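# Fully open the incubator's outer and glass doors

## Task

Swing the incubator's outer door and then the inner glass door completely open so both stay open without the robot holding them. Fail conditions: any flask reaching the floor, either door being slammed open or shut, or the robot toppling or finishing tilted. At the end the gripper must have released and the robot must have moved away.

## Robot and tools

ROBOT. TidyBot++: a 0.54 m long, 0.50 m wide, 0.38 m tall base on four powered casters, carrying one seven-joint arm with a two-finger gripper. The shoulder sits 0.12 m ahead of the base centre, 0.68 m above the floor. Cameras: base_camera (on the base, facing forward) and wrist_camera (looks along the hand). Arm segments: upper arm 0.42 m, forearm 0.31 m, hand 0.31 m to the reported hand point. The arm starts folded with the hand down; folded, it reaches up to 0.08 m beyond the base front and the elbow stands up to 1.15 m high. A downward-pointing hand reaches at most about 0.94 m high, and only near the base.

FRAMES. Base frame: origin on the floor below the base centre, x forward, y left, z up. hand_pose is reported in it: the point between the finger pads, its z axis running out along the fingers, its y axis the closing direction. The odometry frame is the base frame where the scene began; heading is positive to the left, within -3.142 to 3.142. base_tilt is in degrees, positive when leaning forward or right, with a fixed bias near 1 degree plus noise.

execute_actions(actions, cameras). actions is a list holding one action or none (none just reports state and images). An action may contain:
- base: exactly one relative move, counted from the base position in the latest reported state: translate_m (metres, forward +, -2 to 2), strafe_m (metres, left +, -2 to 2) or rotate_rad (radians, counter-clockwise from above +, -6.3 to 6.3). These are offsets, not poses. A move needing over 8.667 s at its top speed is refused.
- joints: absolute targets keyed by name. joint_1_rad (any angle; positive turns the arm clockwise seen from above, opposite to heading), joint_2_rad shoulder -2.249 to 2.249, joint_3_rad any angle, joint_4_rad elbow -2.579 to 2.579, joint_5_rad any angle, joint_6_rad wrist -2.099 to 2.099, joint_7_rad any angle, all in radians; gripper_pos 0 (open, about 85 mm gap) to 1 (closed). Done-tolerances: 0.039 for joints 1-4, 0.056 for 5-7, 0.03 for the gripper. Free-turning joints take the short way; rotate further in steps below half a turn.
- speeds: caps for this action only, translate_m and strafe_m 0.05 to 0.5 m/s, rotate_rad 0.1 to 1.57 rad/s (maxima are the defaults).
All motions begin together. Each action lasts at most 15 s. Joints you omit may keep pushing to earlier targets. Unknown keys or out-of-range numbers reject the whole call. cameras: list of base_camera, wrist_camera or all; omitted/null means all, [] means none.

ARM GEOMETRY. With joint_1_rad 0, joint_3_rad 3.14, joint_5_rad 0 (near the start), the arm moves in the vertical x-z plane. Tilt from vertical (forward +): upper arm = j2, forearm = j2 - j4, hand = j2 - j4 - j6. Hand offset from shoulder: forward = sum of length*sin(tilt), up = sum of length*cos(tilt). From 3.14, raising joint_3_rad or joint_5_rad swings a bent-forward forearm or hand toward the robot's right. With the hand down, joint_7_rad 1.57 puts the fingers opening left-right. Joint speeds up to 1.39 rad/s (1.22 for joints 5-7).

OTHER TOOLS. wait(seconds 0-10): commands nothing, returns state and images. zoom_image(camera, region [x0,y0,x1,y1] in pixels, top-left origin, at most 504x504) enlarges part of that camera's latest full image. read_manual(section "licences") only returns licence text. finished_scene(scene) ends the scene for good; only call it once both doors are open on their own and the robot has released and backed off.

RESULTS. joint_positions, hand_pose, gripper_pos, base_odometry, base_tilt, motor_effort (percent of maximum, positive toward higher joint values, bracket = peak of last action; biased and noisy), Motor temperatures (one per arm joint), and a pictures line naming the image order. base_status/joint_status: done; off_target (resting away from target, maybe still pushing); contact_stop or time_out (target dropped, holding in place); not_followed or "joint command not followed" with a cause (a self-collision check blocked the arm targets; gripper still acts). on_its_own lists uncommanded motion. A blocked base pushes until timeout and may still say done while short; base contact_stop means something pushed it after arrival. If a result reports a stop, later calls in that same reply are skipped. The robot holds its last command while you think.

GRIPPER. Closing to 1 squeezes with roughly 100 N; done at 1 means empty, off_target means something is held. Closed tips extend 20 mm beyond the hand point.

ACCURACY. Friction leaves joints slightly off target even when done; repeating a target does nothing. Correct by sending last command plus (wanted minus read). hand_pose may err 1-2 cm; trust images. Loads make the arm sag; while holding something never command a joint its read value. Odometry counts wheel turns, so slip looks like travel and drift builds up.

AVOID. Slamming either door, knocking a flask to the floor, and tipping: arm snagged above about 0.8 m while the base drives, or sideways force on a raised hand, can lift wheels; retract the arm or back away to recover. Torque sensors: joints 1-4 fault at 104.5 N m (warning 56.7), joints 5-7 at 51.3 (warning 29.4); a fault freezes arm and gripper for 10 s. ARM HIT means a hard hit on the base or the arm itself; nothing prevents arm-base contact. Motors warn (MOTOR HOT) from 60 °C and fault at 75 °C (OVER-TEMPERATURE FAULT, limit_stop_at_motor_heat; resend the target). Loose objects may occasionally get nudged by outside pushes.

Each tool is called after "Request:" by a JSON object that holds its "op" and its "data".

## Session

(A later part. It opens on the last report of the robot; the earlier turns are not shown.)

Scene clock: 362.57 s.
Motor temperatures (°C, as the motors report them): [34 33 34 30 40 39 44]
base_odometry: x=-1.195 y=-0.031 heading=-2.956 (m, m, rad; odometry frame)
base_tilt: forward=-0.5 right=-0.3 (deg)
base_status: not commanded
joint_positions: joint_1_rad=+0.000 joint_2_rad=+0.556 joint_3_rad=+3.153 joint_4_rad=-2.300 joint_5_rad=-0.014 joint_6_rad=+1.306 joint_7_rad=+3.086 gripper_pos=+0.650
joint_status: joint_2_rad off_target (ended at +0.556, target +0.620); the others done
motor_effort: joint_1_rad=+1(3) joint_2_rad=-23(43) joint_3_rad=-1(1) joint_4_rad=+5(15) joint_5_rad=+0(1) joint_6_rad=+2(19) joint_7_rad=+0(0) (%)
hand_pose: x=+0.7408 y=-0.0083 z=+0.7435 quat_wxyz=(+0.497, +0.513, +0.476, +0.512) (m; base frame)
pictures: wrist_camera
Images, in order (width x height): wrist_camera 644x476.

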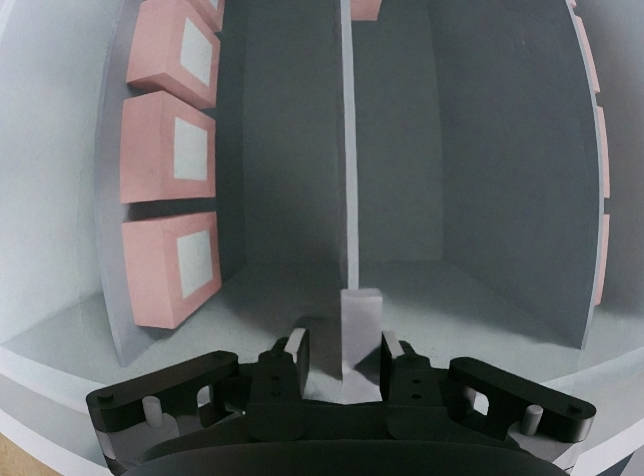

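Request:
{"op": "execute_actions", "data": {"actions": [{"joints":{"joint_2_rad":0.53,"joint_6_rad":1.28},"base":{"strafe_m":0.015}}], "cameras": []}}

Request:
{"op": "execute_actions", "data": {"actions": [{"joints":{"joint_2_rad":0.3,"joint_6_rad":1.3}}], "cameras": ["wrist_camera"]}}

Scene clock: 378.60 s.
Motor temperatures (°C, as the motors report them): [34 33 33 30 40 39 44]
base_odometry: x=-1.193 y=-0.046 heading=-2.956 (m, m, rad; odometry frame)
base_tilt: forward=-0.5 right=-0.2 (deg)
base_status: done
joint_positions: joint_1_rad=-0.001 joint_2_rad=+0.548 joint_3_rad=+3.153 joint_4_rad=-2.300 joint_5_rad=-0.014 joint_6_rad=+1.306 joint_7_rad=+3.086 gripper_pos=+0.650
joint_status: all done
motor_effort: joint_1_rad=+1(4) joint_2_rad=-31(31) joint_3_rad=-1(5) joint_4_rad=+8(9) joint_5_rad=+0(3) joint_6_rad=+9(9) joint_7_rad=+1(0) (%)
hand_pose: x=+0.7404 y=-0.0079 z=+0.7491 quat_wxyz=(+0.499, +0.511, +0.474, +0.515) (m; base frame)
pictures: none
No camera images: the call's "cameras" was empty. Leave "cameras" out to get every camera's image.

Scene clock: 380.10 s.
Motor temperatures (°C, as the motors report them): [34 33 33 30 40 39 44]
base_odometry: x=-1.193 y=-0.046 heading=-2.956 (m, m, rad; odometry frame)
base_tilt: forward=-0.5 right=-0.3 (deg)
base_status: not commanded
joint_positions: joint_1_rad=-0.002 joint_2_rad=+0.293 joint_3_rad=+3.150 joint_4_rad=-2.303 joint_5_rad=-0.007 joint_6_rad=+1.278 joint_7_rad=+3.086 gripper_pos=+0.650
joint_status: all done
motor_effort: joint_1_rad=+1(4) joint_2_rad=-25(42) joint_3_rad=-2(2) joint_4_rad=+12(15) joint_5_rad=+0(2) joint_6_rad=+9(18) joint_7_rad=+1(0) (%)
hand_pose: x=+0.7051 y=-0.0039 z=+0.8934 quat_wxyz=(+0.547, +0.448, +0.418, +0.571) (m; base frame)
pictures: wrist_camera
Images, in order (width x height): wrist_camera 644x476.

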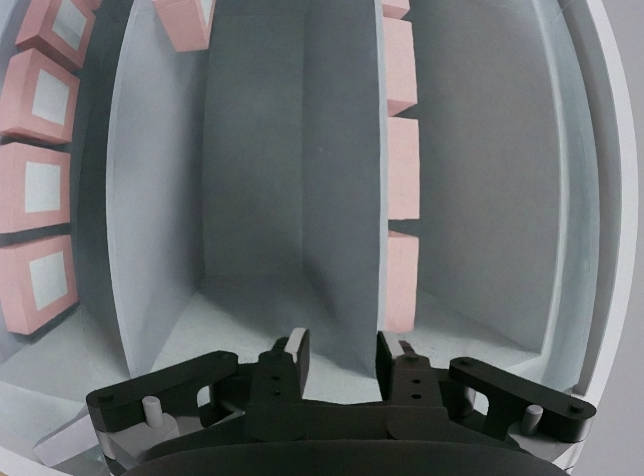

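Request:
{"op": "execute_actions", "data": {"actions": [{"base":{"translate_m":-0.2},"speeds":{"translate_m":0.15}}], "cameras": []}}

Request:
{"op": "execute_actions", "data": {"actions": [{"joints":{"joint_2_rad":0.565,"joint_4_rad":-2.57,"joint_6_rad":1.63,"joint_7_rad":1.57,"gripper_pos":0.3}}], "cameras": ["wrist_camera"]}}

Scene clock: 388.43 s.
Motor temperatures (°C, as the motors report them): [34 33 33 30 40 39 44]
base_odometry: x=-0.996 y=-0.010 heading=-2.956 (m, m, rad; odometry frame)
base_tilt: forward=-0.5 right=-0.2 (deg)
base_status: done
joint_positions: joint_1_rad=-0.001 joint_2_rad=+0.296 joint_3_rad=+3.150 joint_4_rad=-2.303 joint_5_rad=-0.007 joint_6_rad=+1.278 joint_7_rad=+3.086 gripper_pos=+0.650
joint_status: not commanded
motor_effort: joint_1_rad=+1(2) joint_2_rad=-26(29) joint_3_rad=+0(2) joint_4_rad=+12(13) joint_5_rad=+0(0) joint_6_rad=+9(9) joint_7_rad=+0(0) (%)
hand_pose: x=+0.7056 y=-0.0040 z=+0.8921 quat_wxyz=(+0.546, +0.448, +0.419, +0.570) (m; base frame)
pictures: none
No camera images: the call's "cameras" was empty. Leave "cameras" out to get every camera's image.

Scene clock: 390.20 s.
Motor temperatures (°C, as the motors report them): [34 33 33 30 40 39 44]
base_odometry: x=-0.996 y=-0.010 heading=-2.956 (m, m, rad; odometry frame)
base_tilt: forward=-0.6 right=-0.3 (deg)
base_status: not commanded
joint_positions: joint_1_rad=-0.001 joint_2_rad=+0.555 joint_3_rad=+3.150 joint_4_rad=-2.551 joint_5_rad=-0.007 joint_6_rad=+1.587 joint_7_rad=+1.586 gripper_pos=+0.300
joint_status: all done
motor_effort: joint_1_rad=+1(1) joint_2_rad=-27(27) joint_3_rad=-1(0) joint_4_rad=+5(11) joint_5_rad=+0(0) joint_6_rad=+9(8) joint_7_rad=+0(0) (%)
hand_pose: x=+0.6629 y=-0.0036 z=+0.7414 quat_wxyz=(+0.012, +0.688, +0.003, +0.725) (m; base frame)
pictures: wrist_camera
Images, in order (width x height): wrist_camera 644x476.

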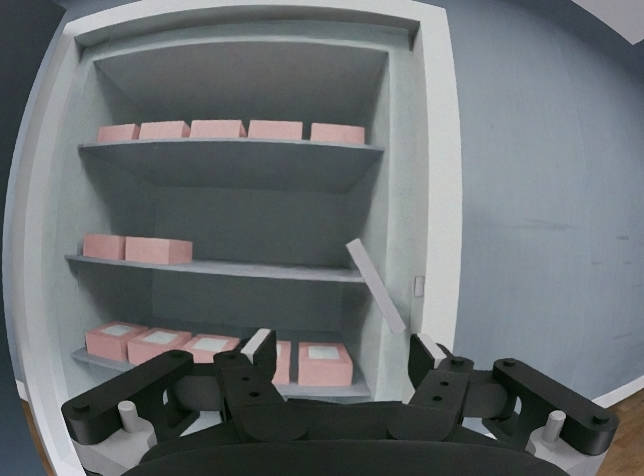

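Request:
{"op": "execute_actions", "data": {"actions": [{"joints":{"joint_2_rad":0.49,"joint_6_rad":1.5,"joint_7_rad":2.07},"base":{"strafe_m":-0.03}}], "cameras": []}}

Request:
{"op": "execute_actions", "data": {"actions": [{"base":{"translate_m":0.17},"speeds":{"translate_m":0.15}}], "cameras": ["wrist_camera"]}}

Scene clock: 405.37 s.
Motor temperatures (°C, as the motors report them): [34 33 33 30 40 39 44]
base_odometry: x=-1.001 y=+0.020 heading=-2.957 (m, m, rad; odometry frame)
base_tilt: forward=-0.6 right=-0.2 (deg)
base_status: done
joint_positions: joint_1_rad=+0.003 joint_2_rad=+0.499 joint_3_rad=+3.150 joint_4_rad=-2.551 joint_5_rad=-0.007 joint_6_rad=+1.541 joint_7_rad=+2.055 gripper_pos=+0.300
joint_status: all done
motor_effort: joint_1_rad=+1(3) joint_2_rad=-26(29) joint_3_rad=-1(3) joint_4_rad=+7(7) joint_5_rad=+0(1) joint_6_rad=+9(9) joint_7_rad=+1(0) (%)
hand_pose: x=+0.6599 y=-0.0061 z=+0.7575 quat_wxyz=(+0.182, +0.666, +0.160, +0.706) (m; base frame)
pictures: none
No camera images: the call's "cameras" was empty. Leave "cameras" out to get every camera's image.

Scene clock: 407.17 s.
Motor temperatures (°C, as the motors report them): [34 33 33 30 40 39 44]
base_odometry: x=-1.168 y=-0.011 heading=-2.957 (m, m, rad; odometry frame)
base_tilt: forward=-0.5 right=-0.2 (deg)
base_status: done
joint_positions: joint_1_rad=+0.003 joint_2_rad=+0.497 joint_3_rad=+3.150 joint_4_rad=-2.553 joint_5_rad=-0.007 joint_6_rad=+1.540 joint_7_rad=+2.055 gripper_pos=+0.300
joint_status: not commanded
motor_effort: joint_1_rad=+1(0) joint_2_rad=-25(28) joint_3_rad=-2(1) joint_4_rad=+6(7) joint_5_rad=+0(0) joint_6_rad=+9(9) joint_7_rad=+0(0) (%)
hand_pose: x=+0.6593 y=-0.0061 z=+0.7574 quat_wxyz=(+0.182, +0.666, +0.160, +0.705) (m; base frame)
pictures: wrist_camera
Images, in order (width x height): wrist_camera 644x476.

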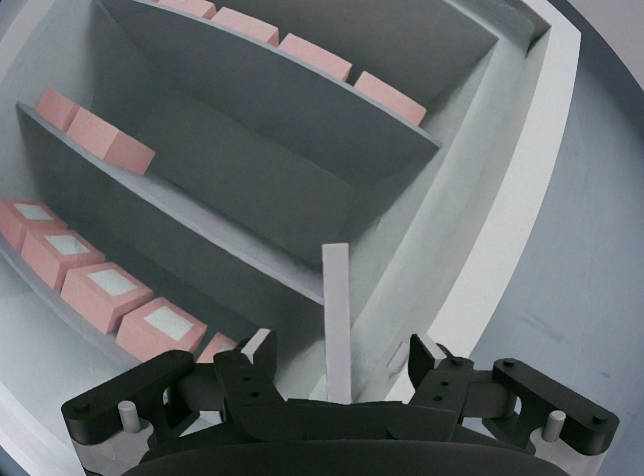

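Request:
{"op": "execute_actions", "data": {"actions": [{"base":{"translate_m":0.095},"speeds":{"translate_m":0.08}}], "cameras": ["wrist_camera"]}}

Scene clock: 412.77 s.
Motor temperatures (°C, as the motors report them): [34 33 33 30 40 39 44]
base_odometry: x=-1.262 y=-0.028 heading=-2.957 (m, m, rad; odometry frame)
base_tilt: forward=-0.5 right=-0.3 (deg)
base_status: done
joint_positions: joint_1_rad=+0.003 joint_2_rad=+0.497 joint_3_rad=+3.150 joint_4_rad=-2.554 joint_5_rad=-0.007 joint_6_rad=+1.539 joint_7_rad=+2.055 gripper_pos=+0.300
joint_status: not commanded
motor_effort: joint_1_rad=+1(0) joint_2_rad=-26(28) joint_3_rad=-1(2) joint_4_rad=+6(8) joint_5_rad=+0(1) joint_6_rad=+9(10) joint_7_rad=+0(0) (%)
hand_pose: x=+0.6587 y=-0.0061 z=+0.7570 quat_wxyz=(+0.182, +0.667, +0.160, +0.705) (m; base frame)
pictures: wrist_camera
Images, in order (width x height): wrist_camera 644x476.

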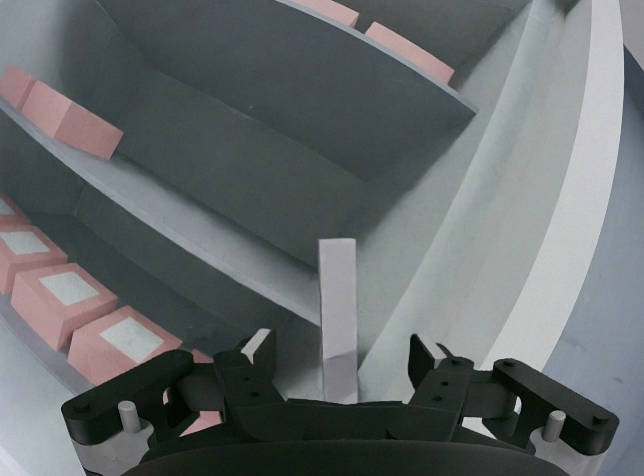

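Request:
{"op": "execute_actions", "data": {"actions": [{"base":{"translate_m":0.012},"joints":{"gripper_pos":0.6},"speeds":{"translate_m":0.05}}], "cameras": []}}

Request:
{"op": "execute_actions", "data": {"actions": [{"joints":{"gripper_pos":1}}], "cameras": ["wrist_camera"]}}

Request:
{"op": "execute_actions", "data": {"actions": [{"base":{"translate_m":-0.12},"speeds":{"translate_m":0.05}}]}}

Scene clock: 420.27 s.
Motor temperatures (°C, as the motors report them): [34 33 33 30 40 39 44]
base_odometry: x=-1.274 y=-0.030 heading=-2.957 (m, m, rad; odometry frame)
base_tilt: forward=-0.6 right=-0.2 (deg)
base_status: done
joint_positions: joint_1_rad=+0.003 joint_2_rad=+0.496 joint_3_rad=+3.150 joint_4_rad=-2.555 joint_5_rad=-0.007 joint_6_rad=+1.539 joint_7_rad=+2.055 gripper_pos=+0.600
joint_status: all done
motor_effort: joint_1_rad=+2(1) joint_2_rad=-25(27) joint_3_rad=-1(1) joint_4_rad=+6(7) joint_5_rad=+0(1) joint_6_rad=+9(10) joint_7_rad=+0(0) (%)
hand_pose: x=+0.6587 y=-0.0061 z=+0.7571 quat_wxyz=(+0.182, +0.667, +0.160, +0.705) (m; base frame)
pictures: none
No camera images: the call's "cameras" was empty. Leave "cameras" out to get every camera's image.

Scene clock: 421.03 s.
Motor temperatures (°C, as the motors report them): [34 33 33 30 40 39 44]
base_odometry: x=-1.274 y=-0.030 heading=-2.957 (m, m, rad; odometry frame)
base_tilt: forward=-0.5 right=-0.2 (deg)
base_status: not commanded
joint_positions: joint_1_rad=+0.003 joint_2_rad=+0.496 joint_3_rad=+3.149 joint_4_rad=-2.555 joint_5_rad=-0.004 joint_6_rad=+1.537 joint_7_rad=+2.055 gripper_pos=+0.848
joint_status: gripper_pos off_target (ended at +0.848, target +1.000)
motor_effort: joint_1_rad=+0(4) joint_2_rad=-25(28) joint_3_rad=-2(4) joint_4_rad=+7(7) joint_5_rad=+0(4) joint_6_rad=+8(12) joint_7_rad=+0(0) (%)
hand_pose: x=+0.6585 y=-0.0049 z=+0.7564 quat_wxyz=(+0.180, +0.668, +0.161, +0.704) (m; base frame)
pictures: wrist_camera
Images, in order (width x height): wrist_camera 644x476.

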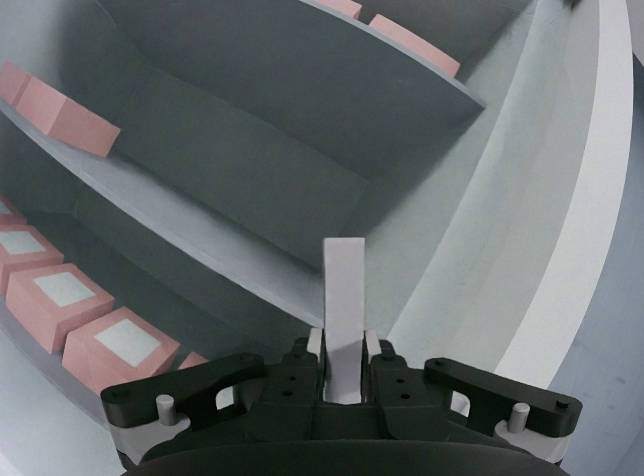

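Scene clock: 423.90 s.
Motor temperatures (°C, as the motors report them): [34 33 33 30 40 39 44]
base_odometry: x=-1.156 y=-0.008 heading=-2.957 (m, m, rad; odometry frame)
base_tilt: forward=-0.6 right=-0.2 (deg)
base_status: done
joint_positions: joint_1_rad=-0.001 joint_2_rad=+0.495 joint_3_rad=+3.149 joint_4_rad=-2.556 joint_5_rad=-0.004 joint_6_rad=+1.535 joint_7_rad=+2.055 gripper_pos=+0.853
joint_status: not commanded
motor_effort: joint_1_rad=+2(3) joint_2_rad=-27(28) joint_3_rad=+0(4) joint_4_rad=+5(7) joint_5_rad=+1(3) joint_6_rad=+9(10) joint_7_rad=+0(0) (%)
hand_pose: x=+0.6581 y=-0.0028 z=+0.7563 quat_wxyz=(+0.179, +0.668, +0.163, +0.704) (m; base frame)
pictures: base_camera, wrist_camera
Images, in order (width x height): base_camera 644x364, wrist_camera 644x476.

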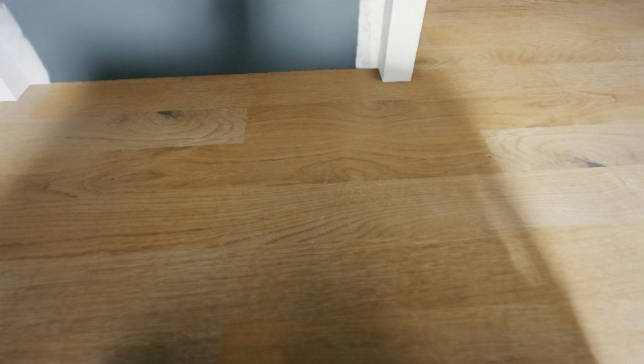

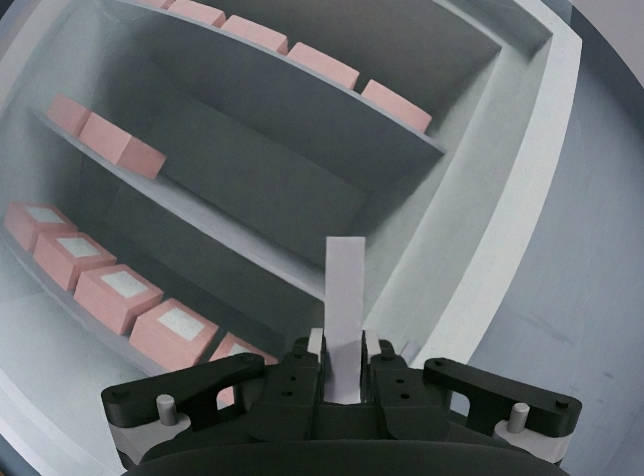

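Request:
{"op": "execute_actions", "data": {"actions": [{"base":{"strafe_m":0.09},"joints":{"joint_5_rad":-0.25},"speeds":{"strafe_m":0.08}}], "cameras": []}}

Request:
{"op": "execute_actions", "data": {"actions": [{"base":{"translate_m":-0.09},"speeds":{"translate_m":0.05}}], "cameras": []}}

Request:
{"op": "execute_actions", "data": {"actions": [{"base":{"strafe_m":0.12},"joints":{"joint_5_rad":-0.5},"speeds":{"strafe_m":0.08}}]}}

Scene clock: 432.40 s.
Motor temperatures (°C, as the motors report them): [34 33 33 30 40 39 44]
base_odometry: x=-1.139 y=-0.096 heading=-2.957 (m, m, rad; odometry frame)
base_tilt: forward=-0.5 right=-0.3 (deg)
base_status: done
joint_positions: joint_1_rad=+0.024 joint_2_rad=+0.491 joint_3_rad=+3.143 joint_4_rad=-2.558 joint_5_rad=-0.261 joint_6_rad=+1.535 joint_7_rad=+2.055 gripper_pos=+0.853
joint_status: all done
motor_effort: joint_1_rad=-5(8) joint_2_rad=-24(27) joint_3_rad=-4(6) joint_4_rad=+7(8) joint_5_rad=+4(7) joint_6_rad=+9(10) joint_7_rad=+1(1) (%)
hand_pose: x=+0.6448 y=-0.0923 z=+0.7567 quat_wxyz=(+0.265, +0.685, +0.060, +0.676) (m; base frame)
pictures: none
No camera images: the call's "cameras" was empty. Leave "cameras" out to get every camera's image.

Scene clock: 434.67 s.
Motor temperatures (°C, as the motors report them): [34 33 33 30 40 39 44]
base_odometry: x=-1.051 y=-0.080 heading=-2.957 (m, m, rad; odometry frame)
base_tilt: forward=-0.5 right=-0.3 (deg)
base_status: done
joint_positions: joint_1_rad=-0.017 joint_2_rad=+0.491 joint_3_rad=+3.142 joint_4_rad=-2.558 joint_5_rad=-0.245 joint_6_rad=+1.534 joint_7_rad=+2.055 gripper_pos=+0.854
joint_status: not commanded
motor_effort: joint_1_rad=+5(6) joint_2_rad=-26(28) joint_3_rad=+3(5) joint_4_rad=+3(9) joint_5_rad=-2(4) joint_6_rad=+9(10) joint_7_rad=-1(1) (%)
hand_pose: x=+0.6493 y=-0.0655 z=+0.7567 quat_wxyz=(+0.246, +0.683, +0.080, +0.683) (m; base frame)
pictures: none
No camera images: the call's "cameras" was empty. Leave "cameras" out to get every camera's image.

Scene clock: 436.67 s.
Motor temperatures (°C, as the motors report them): [34 33 33 30 40 39 44]
base_odometry: x=-1.028 y=-0.198 heading=-2.957 (m, m, rad; odometry frame)
base_tilt: forward=-0.5 right=-0.2 (deg)
base_status: done
joint_positions: joint_1_rad=+0.027 joint_2_rad=+0.483 joint_3_rad=+3.148 joint_4_rad=-2.561 joint_5_rad=-0.521 joint_6_rad=+1.534 joint_7_rad=+2.055 gripper_pos=+0.854
joint_status: all done
motor_effort: joint_1_rad=-5(11) joint_2_rad=-21(26) joint_3_rad=-5(8) joint_4_rad=+6(9) joint_5_rad=+5(10) joint_6_rad=+7(9) joint_7_rad=+1(2) (%)
hand_pose: x=+0.6096 y=-0.1695 z=+0.7568 quat_wxyz=(+0.345, +0.688, -0.040, +0.637) (m; base frame)
pictures: base_camera, wrist_camera
Images, in order (width x height): base_camera 644x364, wrist_camera 644x476.

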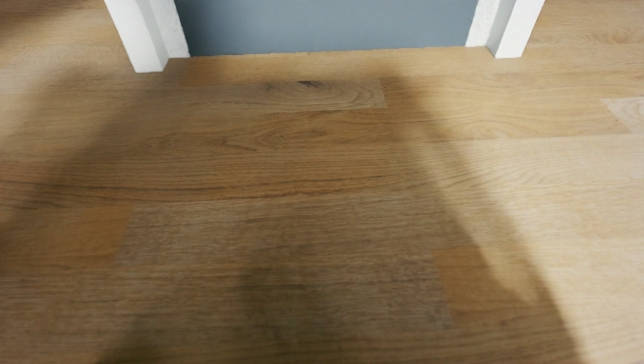

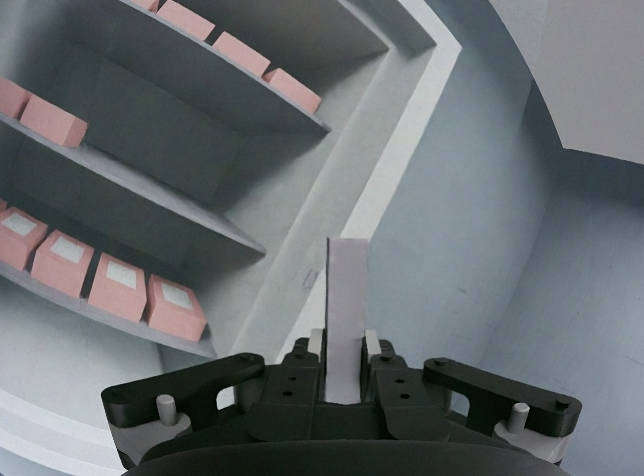

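Request:
{"op": "execute_actions", "data": {"actions": [{"base":{"translate_m":-0.04},"speeds":{"translate_m":0.05}}], "cameras": []}}

Request:
{"op": "execute_actions", "data": {"actions": [{"base":{"strafe_m":0.15},"joints":{"joint_5_rad":-0.8},"speeds":{"strafe_m":0.07}}]}}

Scene clock: 445.00 s.
Motor temperatures (°C, as the motors report them): [34 33 33 30 40 39 44]
base_odometry: x=-0.989 y=-0.191 heading=-2.957 (m, m, rad; odometry frame)
base_tilt: forward=-0.5 right=-0.3 (deg)
base_status: done
joint_positions: joint_1_rad=-0.003 joint_2_rad=+0.483 joint_3_rad=+3.148 joint_4_rad=-2.561 joint_5_rad=-0.506 joint_6_rad=+1.534 joint_7_rad=+2.055 gripper_pos=+0.855
joint_status: not commanded
motor_effort: joint_1_rad=+2(4) joint_2_rad=-24(26) joint_3_rad=+1(5) joint_4_rad=+4(9) joint_5_rad=+0(5) joint_6_rad=+8(11) joint_7_rad=+0(0) (%)
hand_pose: x=+0.6168 y=-0.1504 z=+0.7569 quat_wxyz=(+0.331, +0.689, -0.024, +0.644) (m; base frame)
pictures: none
No camera images: the call's "cameras" was empty. Leave "cameras" out to get every camera's image.

Scene clock: 447.63 s.
Motor temperatures (°C, as the motors report them): [34 33 33 30 40 39 44]
base_odometry: x=-0.961 y=-0.338 heading=-2.957 (m, m, rad; odometry frame)
base_tilt: forward=-0.5 right=-0.3 (deg)
base_status: done
joint_positions: joint_1_rad=+0.032 joint_2_rad=+0.471 joint_3_rad=+3.156 joint_4_rad=-2.563 joint_5_rad=-0.832 joint_6_rad=+1.534 joint_7_rad=+2.055 gripper_pos=+0.855
joint_status: all done
motor_effort: joint_1_rad=-5(12) joint_2_rad=-18(23) joint_3_rad=-5(10) joint_4_rad=+7(8) joint_5_rad=+6(11) joint_6_rad=+5(8) joint_7_rad=+1(1) (%)
hand_pose: x=+0.5428 y=-0.2477 z=+0.7567 quat_wxyz=(+0.433, +0.674, -0.161, +0.577) (m; base frame)
pictures: base_camera, wrist_camera
Images, in order (width x height): base_camera 644x364, wrist_camera 644x476.

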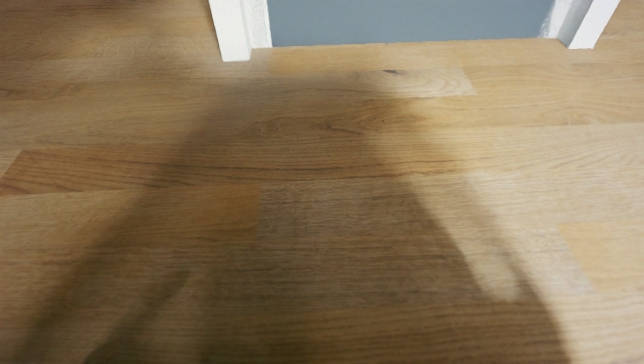

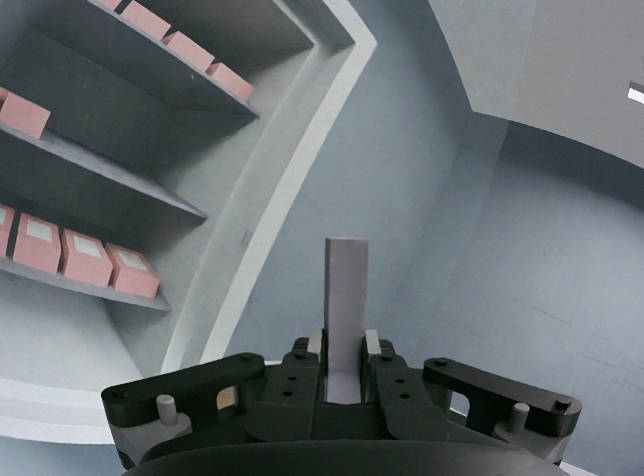

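Request:
{"op": "execute_actions", "data": {"actions": [{"base":{"translate_m":-0.02},"speeds":{"translate_m":0.05}}], "cameras": []}}

Request:
{"op": "execute_actions", "data": {"actions": [{"base":{"strafe_m":0.12},"joints":{"joint_5_rad":-1.05},"speeds":{"strafe_m":0.06}}]}}

Scene clock: 456.83 s.
Motor temperatures (°C, as the motors report them): [34 33 33 30 40 39 44]
base_odometry: x=-0.941 y=-0.335 heading=-2.957 (m, m, rad; odometry frame)
base_tilt: forward=-0.5 right=-0.2 (deg)
base_status: done
joint_positions: joint_1_rad=+0.009 joint_2_rad=+0.471 joint_3_rad=+3.156 joint_4_rad=-2.563 joint_5_rad=-0.822 joint_6_rad=+1.534 joint_7_rad=+2.055 gripper_pos=+0.855
joint_status: not commanded
motor_effort: joint_1_rad=-1(5) joint_2_rad=-20(22) joint_3_rad=-1(6) joint_4_rad=+4(8) joint_5_rad=+2(6) joint_6_rad=+5(10) joint_7_rad=+0(1) (%)
hand_pose: x=+0.5508 y=-0.2358 z=+0.7568 quat_wxyz=(+0.423, +0.676, -0.149, +0.584) (m; base frame)
pictures: none
No camera images: the call's "cameras" was empty. Leave "cameras" out to get every camera's image.

Scene clock: 461.60 s.
Motor temperatures (°C, as the motors report them): [34 33 33 30 40 39 44]
base_odometry: x=-0.927 y=-0.409 heading=-2.959 (m, m, rad; odometry frame)
base_tilt: forward=-0.6 right=-0.2 (deg)
base_status: strafe_m time_out (by the wheels' count: +0.076 of +0.120)
joint_positions: joint_1_rad=-0.002 joint_2_rad=+0.460 joint_3_rad=+3.138 joint_4_rad=-2.554 joint_5_rad=-1.037 joint_6_rad=+1.537 joint_7_rad=+2.055 gripper_pos=+0.855
joint_status: all done
motor_effort: joint_1_rad=-1(13) joint_2_rad=-16(20) joint_3_rad=-1(6) joint_4_rad=+4(6) joint_5_rad=+2(7) joint_6_rad=+2(7) joint_7_rad=+1(1) (%)
hand_pose: x=+0.5059 y=-0.2647 z=+0.7566 quat_wxyz=(+0.464, +0.659, -0.225, +0.548) (m; base frame)
pictures: base_camera, wrist_camera
Images, in order (width x height): base_camera 644x364, wrist_camera 644x476.

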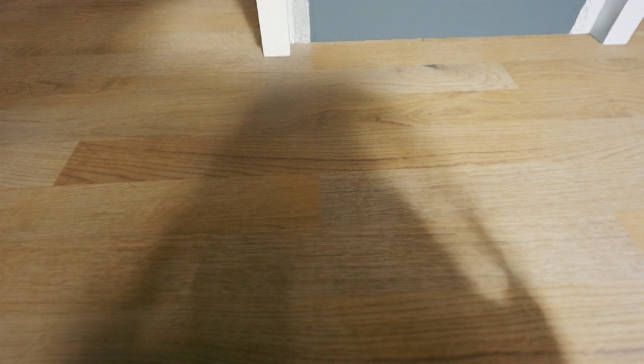

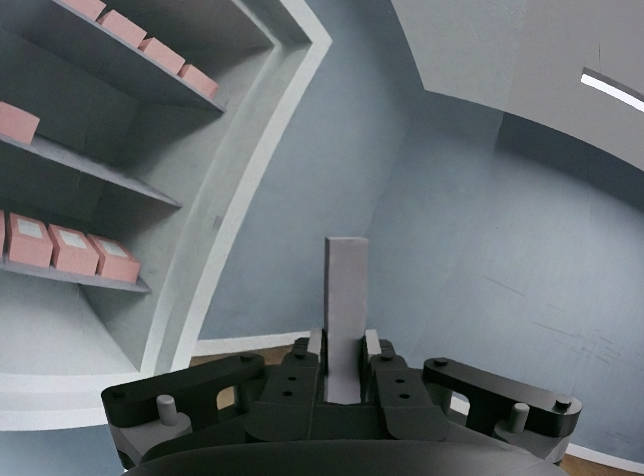

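Request:
{"op": "execute_actions", "data": {"actions": [{"base":{"strafe_m":-0.02},"joints":{"joint_1_rad":-0.1},"speeds":{"strafe_m":0.05}}], "cameras": []}}

Request:
{"op": "execute_actions", "data": {"actions": [{"base":{"translate_m":-0.05},"joints":{"joint_1_rad":-0.25,"joint_5_rad":-1.3},"speeds":{"translate_m":0.05}}]}}

Scene clock: 472.17 s.
Motor temperatures (°C, as the motors report them): [34 33 33 30 40 39 44]
base_odometry: x=-0.931 y=-0.389 heading=-2.958 (m, m, rad; odometry frame)
base_tilt: forward=-0.6 right=-0.3 (deg)
base_status: done
joint_positions: joint_1_rad=-0.061 joint_2_rad=+0.459 joint_3_rad=+3.150 joint_4_rad=-2.560 joint_5_rad=-1.061 joint_6_rad=+1.538 joint_7_rad=+2.055 gripper_pos=+0.855
joint_status: joint_1_rad off_target (ended at -0.061, target -0.100)
motor_effort: joint_1_rad=-4(7) joint_2_rad=-13(20) joint_3_rad=-5(5) joint_4_rad=+4(7) joint_5_rad=+6(7) joint_6_rad=-2(8) joint_7_rad=+1(1) (%)
hand_pose: x=+0.5099 y=-0.2496 z=+0.7564 quat_wxyz=(+0.459, +0.662, -0.215, +0.552) (m; base frame)
pictures: none
No camera images: the call's "cameras" was empty. Leave "cameras" out to get every camera's image.

Scene clock: 473.63 s.
Motor temperatures (°C, as the motors report them): [34 33 33 30 40 39 44]
base_odometry: x=-0.881 y=-0.380 heading=-2.958 (m, m, rad; odometry frame)
base_tilt: forward=-0.6 right=-0.3 (deg)
base_status: done
joint_positions: joint_1_rad=-0.276 joint_2_rad=+0.456 joint_3_rad=+3.141 joint_4_rad=-2.548 joint_5_rad=-1.241 joint_6_rad=+1.552 joint_7_rad=+2.055 gripper_pos=+0.856
joint_status: joint_5_rad off_target (ended at -1.241, target -1.300); the others done
motor_effort: joint_1_rad=+6(9) joint_2_rad=-15(20) joint_3_rad=+4(7) joint_4_rad=-4(5) joint_5_rad=-7(10) joint_6_rad=-3(6) joint_7_rad=+0(0) (%)
hand_pose: x=+0.5162 y=-0.1922 z=+0.7562 quat_wxyz=(+0.439, +0.666, -0.210, +0.566) (m; base frame)
pictures: base_camera, wrist_camera
Images, in order (width x height): base_camera 644x364, wrist_camera 644x476.

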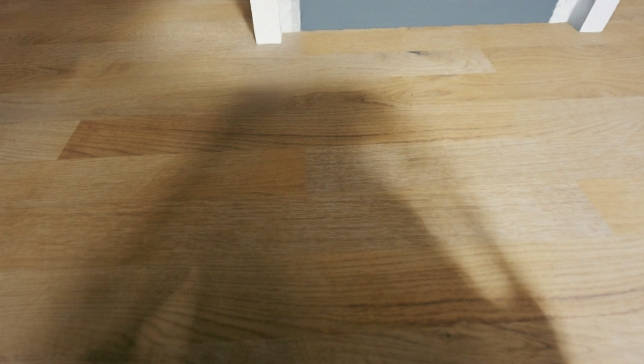

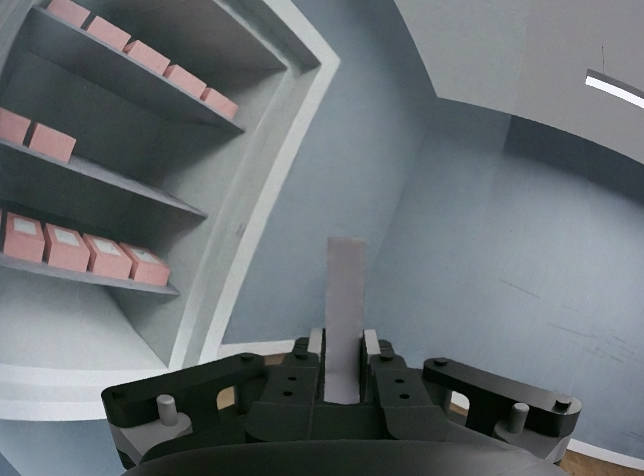

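Request:
{"op": "execute_actions", "data": {"actions": [{"joints":{"gripper_pos":0.3,"joint_5_rad":-1.24,"joint_1_rad":-0.27}}], "cameras": []}}

Request:
{"op": "execute_actions", "data": {"actions": [{"base":{"translate_m":-0.05},"joints":{"joint_1_rad":-0.42},"speeds":{"translate_m":0.06}}]}}

Scene clock: 480.63 s.
Motor temperatures (°C, as the motors report them): [34 33 33 30 40 39 44]
base_odometry: x=-0.881 y=-0.380 heading=-2.958 (m, m, rad; odometry frame)
base_tilt: forward=-0.5 right=-0.3 (deg)
base_status: not commanded
joint_positions: joint_1_rad=-0.270 joint_2_rad=+0.483 joint_3_rad=+3.141 joint_4_rad=-2.562 joint_5_rad=-1.241 joint_6_rad=+1.541 joint_7_rad=+2.055 gripper_pos=+0.300
joint_status: all done
motor_effort: joint_1_rad=+1(6) joint_2_rad=-22(23) joint_3_rad=+1(3) joint_4_rad=+2(4) joint_5_rad=+1(6) joint_6_rad=+9(9) joint_7_rad=+1(1) (%)
hand_pose: x=+0.5130 y=-0.1949 z=+0.7421 quat_wxyz=(+0.445, +0.678, -0.201, +0.550) (m; base frame)
pictures: none
No camera images: the call's "cameras" was empty. Leave "cameras" out to get every camera's image.

Scene clock: 481.93 s.
Motor temperatures (°C, as the motors report them): [34 33 33 30 40 39 44]
base_odometry: x=-0.832 y=-0.371 heading=-2.958 (m, m, rad; odometry frame)
base_tilt: forward=-0.6 right=-0.3 (deg)
base_status: done
joint_positions: joint_1_rad=-0.414 joint_2_rad=+0.483 joint_3_rad=+3.141 joint_4_rad=-2.562 joint_5_rad=-1.241 joint_6_rad=+1.541 joint_7_rad=+2.055 gripper_pos=+0.300
joint_status: all done
motor_effort: joint_1_rad=+1(1) joint_2_rad=-22(23) joint_3_rad=+2(2) joint_4_rad=+2(3) joint_5_rad=+1(1) joint_6_rad=+9(9) joint_7_rad=+0(0) (%)
hand_pose: x=+0.5368 y=-0.1365 z=+0.7419 quat_wxyz=(+0.405, +0.690, -0.152, +0.580) (m; base frame)
pictures: base_camera, wrist_camera
Images, in order (width x height): base_camera 644x364, wrist_camera 644x476.

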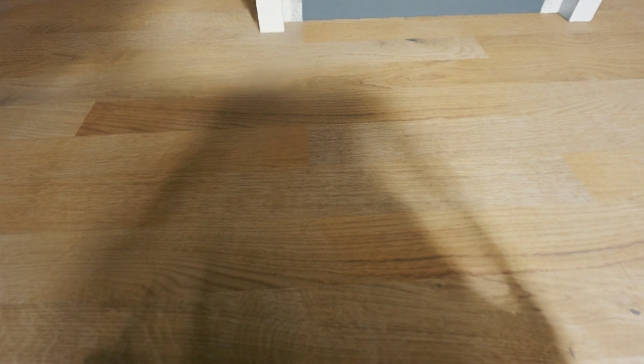

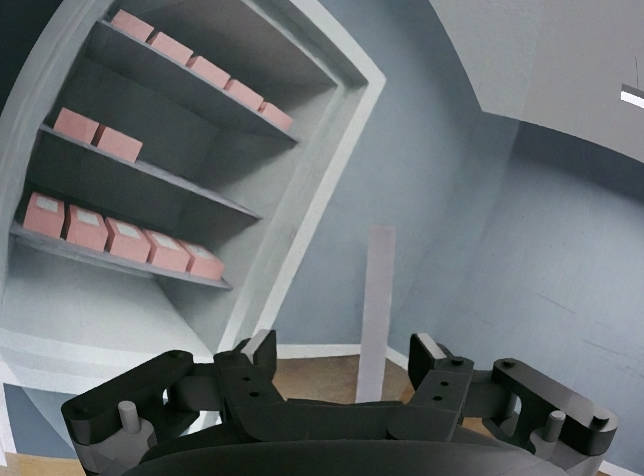

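Clear. Back away.

Request:
{"op": "execute_actions", "data": {"actions": [{"base":{"translate_m":-0.3},"speeds":{"translate_m":0.15}}], "cameras": []}}

Request:
{"op": "execute_actions", "data": {"actions": [{"base":{"strafe_m":-0.4},"joints":{"joint_1_rad":-0.45,"joint_2_rad":0.6,"joint_4_rad":-2.3,"joint_5_rad":0,"joint_6_rad":1.32,"joint_7_rad":1.57,"gripper_pos":1},"speeds":{"strafe_m":0.3}}]}}

Scene clock: 489.73 s.
Motor temperatures (°C, as the motors report them): [34 33 33 30 40 39 44]
base_odometry: x=-0.537 y=-0.317 heading=-2.958 (m, m, rad; odometry frame)
base_tilt: forward=-0.6 right=-0.3 (deg)
base_status: done
joint_positions: joint_1_rad=-0.414 joint_2_rad=+0.483 joint_3_rad=+3.141 joint_4_rad=-2.562 joint_5_rad=-1.241 joint_6_rad=+1.540 joint_7_rad=+2.055 gripper_pos=+0.300
joint_status: not commanded
motor_effort: joint_1_rad=+0(2) joint_2_rad=-22(23) joint_3_rad=+2(3) joint_4_rad=+2(4) joint_5_rad=+1(1) joint_6_rad=+9(9) joint_7_rad=+0(0) (%)
hand_pose: x=+0.5369 y=-0.1365 z=+0.7417 quat_wxyz=(+0.405, +0.691, -0.151, +0.580) (m; base frame)
pictures: none
No camera images: the call's "cameras" was empty. Leave "cameras" out to get every camera's image.

Scene clock: 492.03 s.
Motor temperatures (°C, as the motors report them): [34 33 33 30 40 39 44]
base_odometry: x=-0.609 y=+0.077 heading=-2.958 (m, m, rad; odometry frame)
base_tilt: forward=-0.5 right=-0.3 (deg)
base_status: done
joint_positions: joint_1_rad=-0.444 joint_2_rad=+0.586 joint_3_rad=+3.141 joint_4_rad=-2.319 joint_5_rad=+0.001 joint_6_rad=+1.361 joint_7_rad=+1.601 gripper_pos=+0.999
joint_status: all done
motor_effort: joint_1_rad=+2(1) joint_2_rad=-31(32) joint_3_rad=-1(3) joint_4_rad=+8(8) joint_5_rad=+0(3) joint_6_rad=+9(10) joint_7_rad=+1(0) (%)
hand_pose: x=+0.6758 y=+0.2672 z=+0.7352 quat_wxyz=(-0.148, +0.678, +0.164, +0.701) (m; base frame)
pictures: base_camera, wrist_camera
Images, in order (width x height): base_camera 644x364, wrist_camera 644x476.

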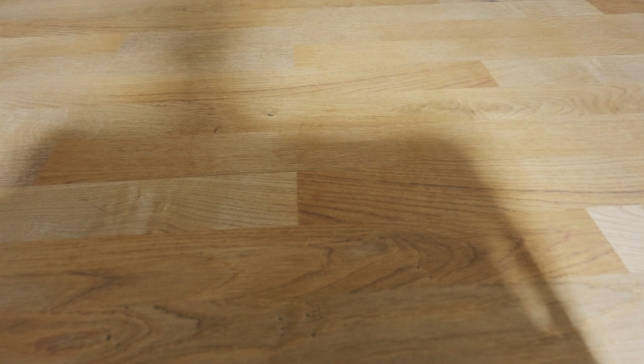

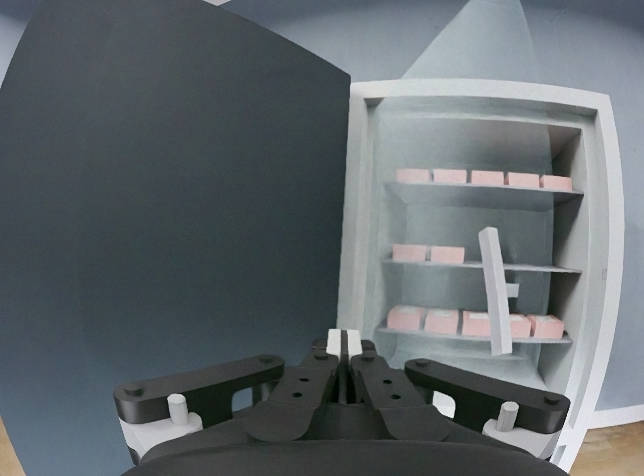

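Request:
{"op": "execute_actions", "data": {"actions": [{"base":{"strafe_m":-0.25}}], "cameras": []}}

Request:
{"op": "execute_actions", "data": {"actions": [{"base":{"translate_m":0.34},"speeds":{"translate_m":0.2}}]}}

Scene clock: 501.00 s.
Motor temperatures (°C, as the motors report them): [34 33 33 30 40 39 44]
base_odometry: x=-0.655 y=+0.323 heading=-2.958 (m, m, rad; odometry frame)
base_tilt: forward=-0.5 right=-0.2 (deg)
base_status: done
joint_positions: joint_1_rad=-0.444 joint_2_rad=+0.587 joint_3_rad=+3.141 joint_4_rad=-2.319 joint_5_rad=+0.001 joint_6_rad=+1.361 joint_7_rad=+1.601 gripper_pos=+0.999
joint_status: not commanded
motor_effort: joint_1_rad=+0(1) joint_2_rad=-31(33) joint_3_rad=-1(1) joint_4_rad=+7(9) joint_5_rad=+0(1) joint_6_rad=+10(10) joint_7_rad=+0(0) (%)
hand_pose: x=+0.6758 y=+0.2674 z=+0.7344 quat_wxyz=(-0.148, +0.678, +0.165, +0.701) (m; base frame)
pictures: none
No camera images: the call's "cameras" was empty. Leave "cameras" out to get every camera's image.

Scene clock: 503.47 s.
Motor temperatures (°C, as the motors report them): [34 33 33 30 40 39 44]
base_odometry: x=-0.989 y=+0.261 heading=-2.959 (m, m, rad; odometry frame)
base_tilt: forward=-0.5 right=-0.3 (deg)
base_status: done
joint_positions: joint_1_rad=-0.445 joint_2_rad=+0.589 joint_3_rad=+3.141 joint_4_rad=-2.317 joint_5_rad=+0.001 joint_6_rad=+1.360 joint_7_rad=+1.601 gripper_pos=+0.999
joint_status: not commanded
motor_effort: joint_1_rad=+1(0) joint_2_rad=-31(33) joint_3_rad=-2(2) joint_4_rad=+8(9) joint_5_rad=+0(1) joint_6_rad=+9(10) joint_7_rad=+0(0) (%)
hand_pose: x=+0.6761 y=+0.2680 z=+0.7334 quat_wxyz=(-0.148, +0.679, +0.165, +0.700) (m; base frame)
pictures: base_camera, wrist_camera
Images, in order (width x height): base_camera 644x364, wrist_camera 644x476.

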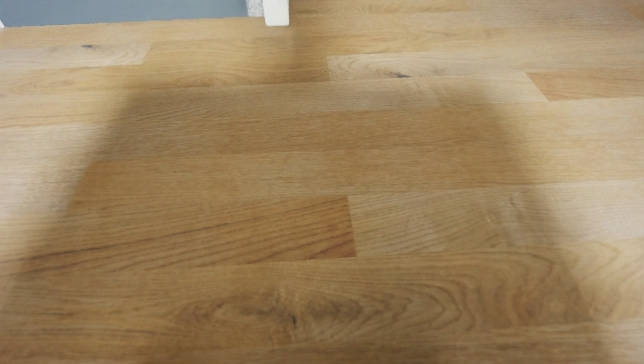

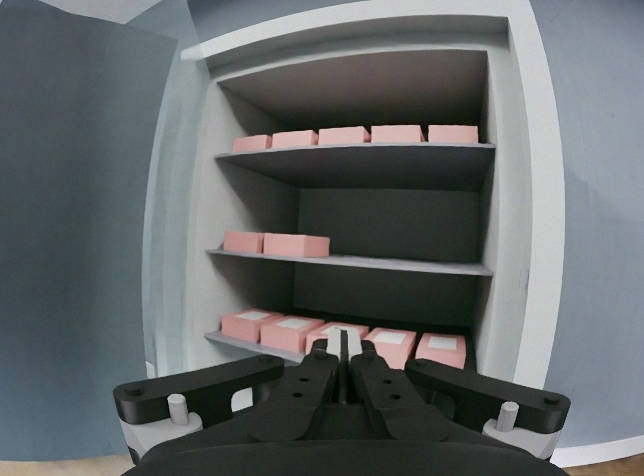

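Request:
{"op": "execute_actions", "data": {"actions": [{"base":{"strafe_m":0.35},"speeds":{"strafe_m":0.06}}]}}

Scene clock: 513.53 s.
Motor temperatures (°C, as the motors report them): [34 33 33 30 40 39 44]
base_odometry: x=-0.926 y=-0.083 heading=-2.959 (m, m, rad; odometry frame)
base_tilt: forward=-0.5 right=-0.2 (deg)
base_status: done
joint_positions: joint_1_rad=-0.447 joint_2_rad=+0.589 joint_3_rad=+3.141 joint_4_rad=-2.317 joint_5_rad=+0.001 joint_6_rad=+1.360 joint_7_rad=+1.601 gripper_pos=+0.999
joint_status: not commanded
motor_effort: joint_1_rad=+1(2) joint_2_rad=-31(32) joint_3_rad=-1(3) joint_4_rad=+9(8) joint_5_rad=+0(2) joint_6_rad=+9(9) joint_7_rad=+1(0) (%)
hand_pose: x=+0.6756 y=+0.2691 z=+0.7334 quat_wxyz=(-0.149, +0.679, +0.166, +0.700) (m; base frame)
pictures: base_camera, wrist_camera
Images, in order (width x height): base_camera 644x364, wrist_camera 644x476.

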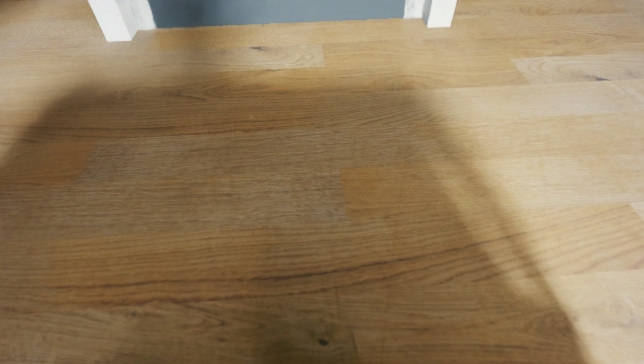

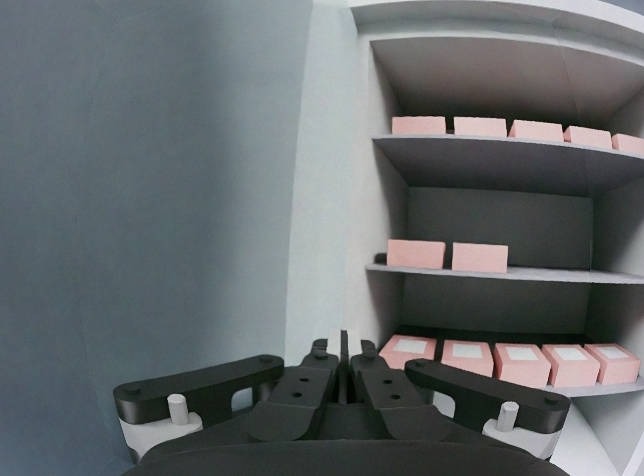

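Request:
{"op": "execute_actions", "data": {"actions": [{"base":{"strafe_m":0.15},"speeds":{"strafe_m":0.05}}]}}

Scene clock: 523.47 s.
Motor temperatures (°C, as the motors report them): [34 33 33 30 40 39 44]
base_odometry: x=-0.899 y=-0.231 heading=-2.959 (m, m, rad; odometry frame)
base_tilt: forward=-0.6 right=-0.3 (deg)
base_status: done
joint_positions: joint_1_rad=-0.425 joint_2_rad=+0.589 joint_3_rad=+3.147 joint_4_rad=-2.317 joint_5_rad=-0.006 joint_6_rad=+1.359 joint_7_rad=+1.601 gripper_pos=+0.999
joint_status: not commanded
motor_effort: joint_1_rad=-3(7) joint_2_rad=-32(33) joint_3_rad=-4(8) joint_4_rad=+9(12) joint_5_rad=+2(5) joint_6_rad=+9(10) joint_7_rad=+0(1) (%)
hand_pose: x=+0.6836 y=+0.2520 z=+0.7332 quat_wxyz=(-0.136, +0.682, +0.154, +0.702) (m; base frame)
pictures: base_camera, wrist_camera
Images, in order (width x height): base_camera 644x364, wrist_camera 644x476.

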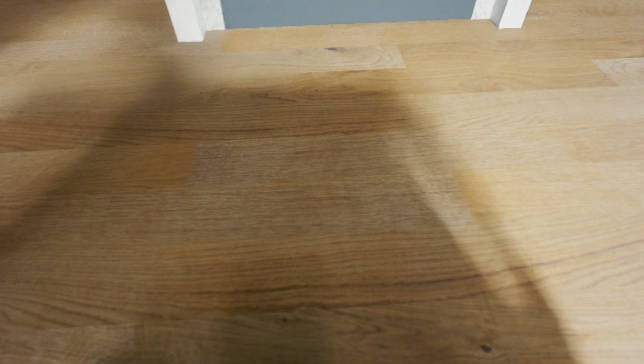

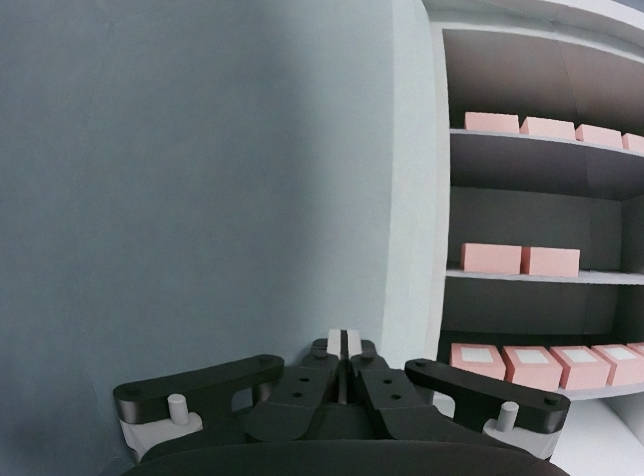

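Request:
{"op": "execute_actions", "data": {"actions": [{"base":{"strafe_m":0.08},"speeds":{"strafe_m":0.05}}]}}

Scene clock: 527.57 s.
Motor temperatures (°C, as the motors report them): [34 33 33 30 40 39 44]
base_odometry: x=-0.885 y=-0.309 heading=-2.959 (m, m, rad; odometry frame)
base_tilt: forward=-0.5 right=-0.2 (deg)
base_status: done
joint_positions: joint_1_rad=-0.344 joint_2_rad=+0.589 joint_3_rad=+3.211 joint_4_rad=-2.318 joint_5_rad=-0.080 joint_6_rad=+1.359 joint_7_rad=+1.601 gripper_pos=+0.999
joint_status: not commanded
motor_effort: joint_1_rad=-20(22) joint_2_rad=-30(32) joint_3_rad=-17(19) joint_4_rad=+12(15) joint_5_rad=+14(15) joint_6_rad=+9(9) joint_7_rad=+1(2) (%)
hand_pose: x=+0.7174 y=+0.1541 z=+0.7336 quat_wxyz=(-0.057, +0.692, +0.090, +0.714) (m; base frame)
pictures: base_camera, wrist_camera
Images, in order (width x height): base_camera 644x364, wrist_camera 644x476.

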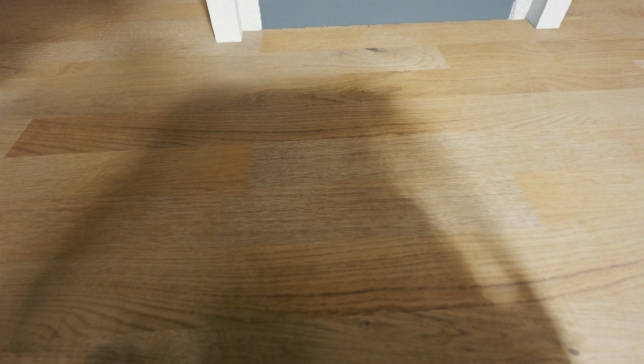

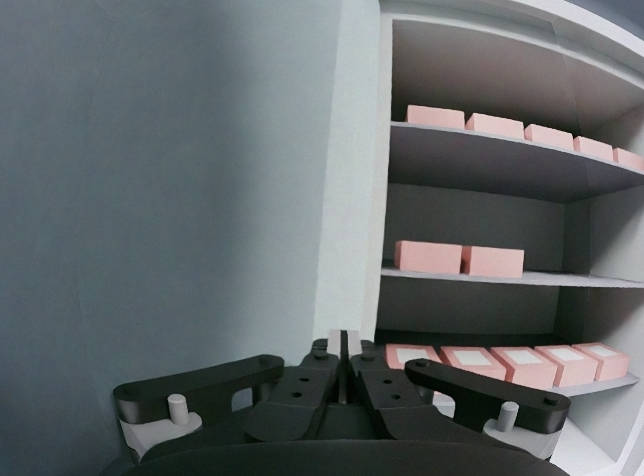

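Request:
{"op": "execute_actions", "data": {"actions": [{"base":{"strafe_m":-0.2},"speeds":{"strafe_m":0.15}}], "cameras": []}}

Request:
{"op": "execute_actions", "data": {"actions": [{"base":{"translate_m":-0.7},"joints":{"joint_1_rad":-0.2}}]}}

Scene clock: 535.67 s.
Motor temperatures (°C, as the motors report them): [34 33 33 30 40 39 44]
base_odometry: x=-0.921 y=-0.113 heading=-2.959 (m, m, rad; odometry frame)
base_tilt: forward=-0.5 right=-0.3 (deg)
base_status: done
joint_positions: joint_1_rad=-0.449 joint_2_rad=+0.591 joint_3_rad=+3.156 joint_4_rad=-2.314 joint_5_rad=-0.017 joint_6_rad=+1.358 joint_7_rad=+1.601 gripper_pos=+0.999
joint_status: not commanded
motor_effort: joint_1_rad=+1(19) joint_2_rad=-31(32) joint_3_rad=-1(17) joint_4_rad=+8(13) joint_5_rad=+0(14) joint_6_rad=+9(10) joint_7_rad=+1(1) (%)
hand_pose: x=+0.6817 y=+0.2590 z=+0.7331 quat_wxyz=(-0.137, +0.681, +0.157, +0.702) (m; base frame)
pictures: none
No camera images: the call's "cameras" was empty. Leave "cameras" out to get every camera's image.

Scene clock: 538.43 s.
Motor temperatures (°C, as the motors report them): [34 33 33 30 40 39 44]
base_odometry: x=-0.233 y=+0.015 heading=-2.959 (m, m, rad; odometry frame)
base_tilt: forward=-0.5 right=-0.2 (deg)
base_status: done
joint_positions: joint_1_rad=-0.201 joint_2_rad=+0.592 joint_3_rad=+3.156 joint_4_rad=-2.313 joint_5_rad=-0.017 joint_6_rad=+1.358 joint_7_rad=+1.601 gripper_pos=+0.999
joint_status: all done
motor_effort: joint_1_rad=+1(0) joint_2_rad=-31(33) joint_3_rad=-2(4) joint_4_rad=+8(9) joint_5_rad=+0(1) joint_6_rad=+9(9) joint_7_rad=+1(0) (%)
hand_pose: x=+0.7283 y=+0.1129 z=+0.7328 quat_wxyz=(-0.049, +0.695, +0.072, +0.714) (m; base frame)
pictures: base_camera, wrist_camera
Images, in order (width x height): base_camera 644x364, wrist_camera 644x476.

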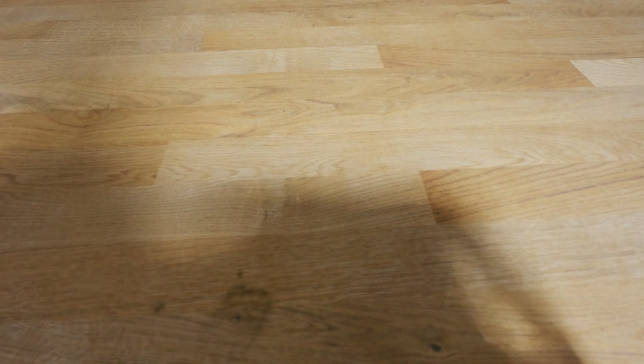

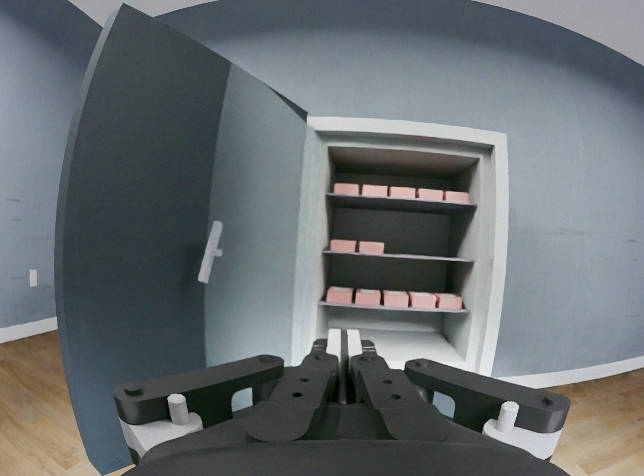

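Both are open.

Request:
{"op": "finished_scene", "data": {"scene": 2}}

The scene is finished: the task was done.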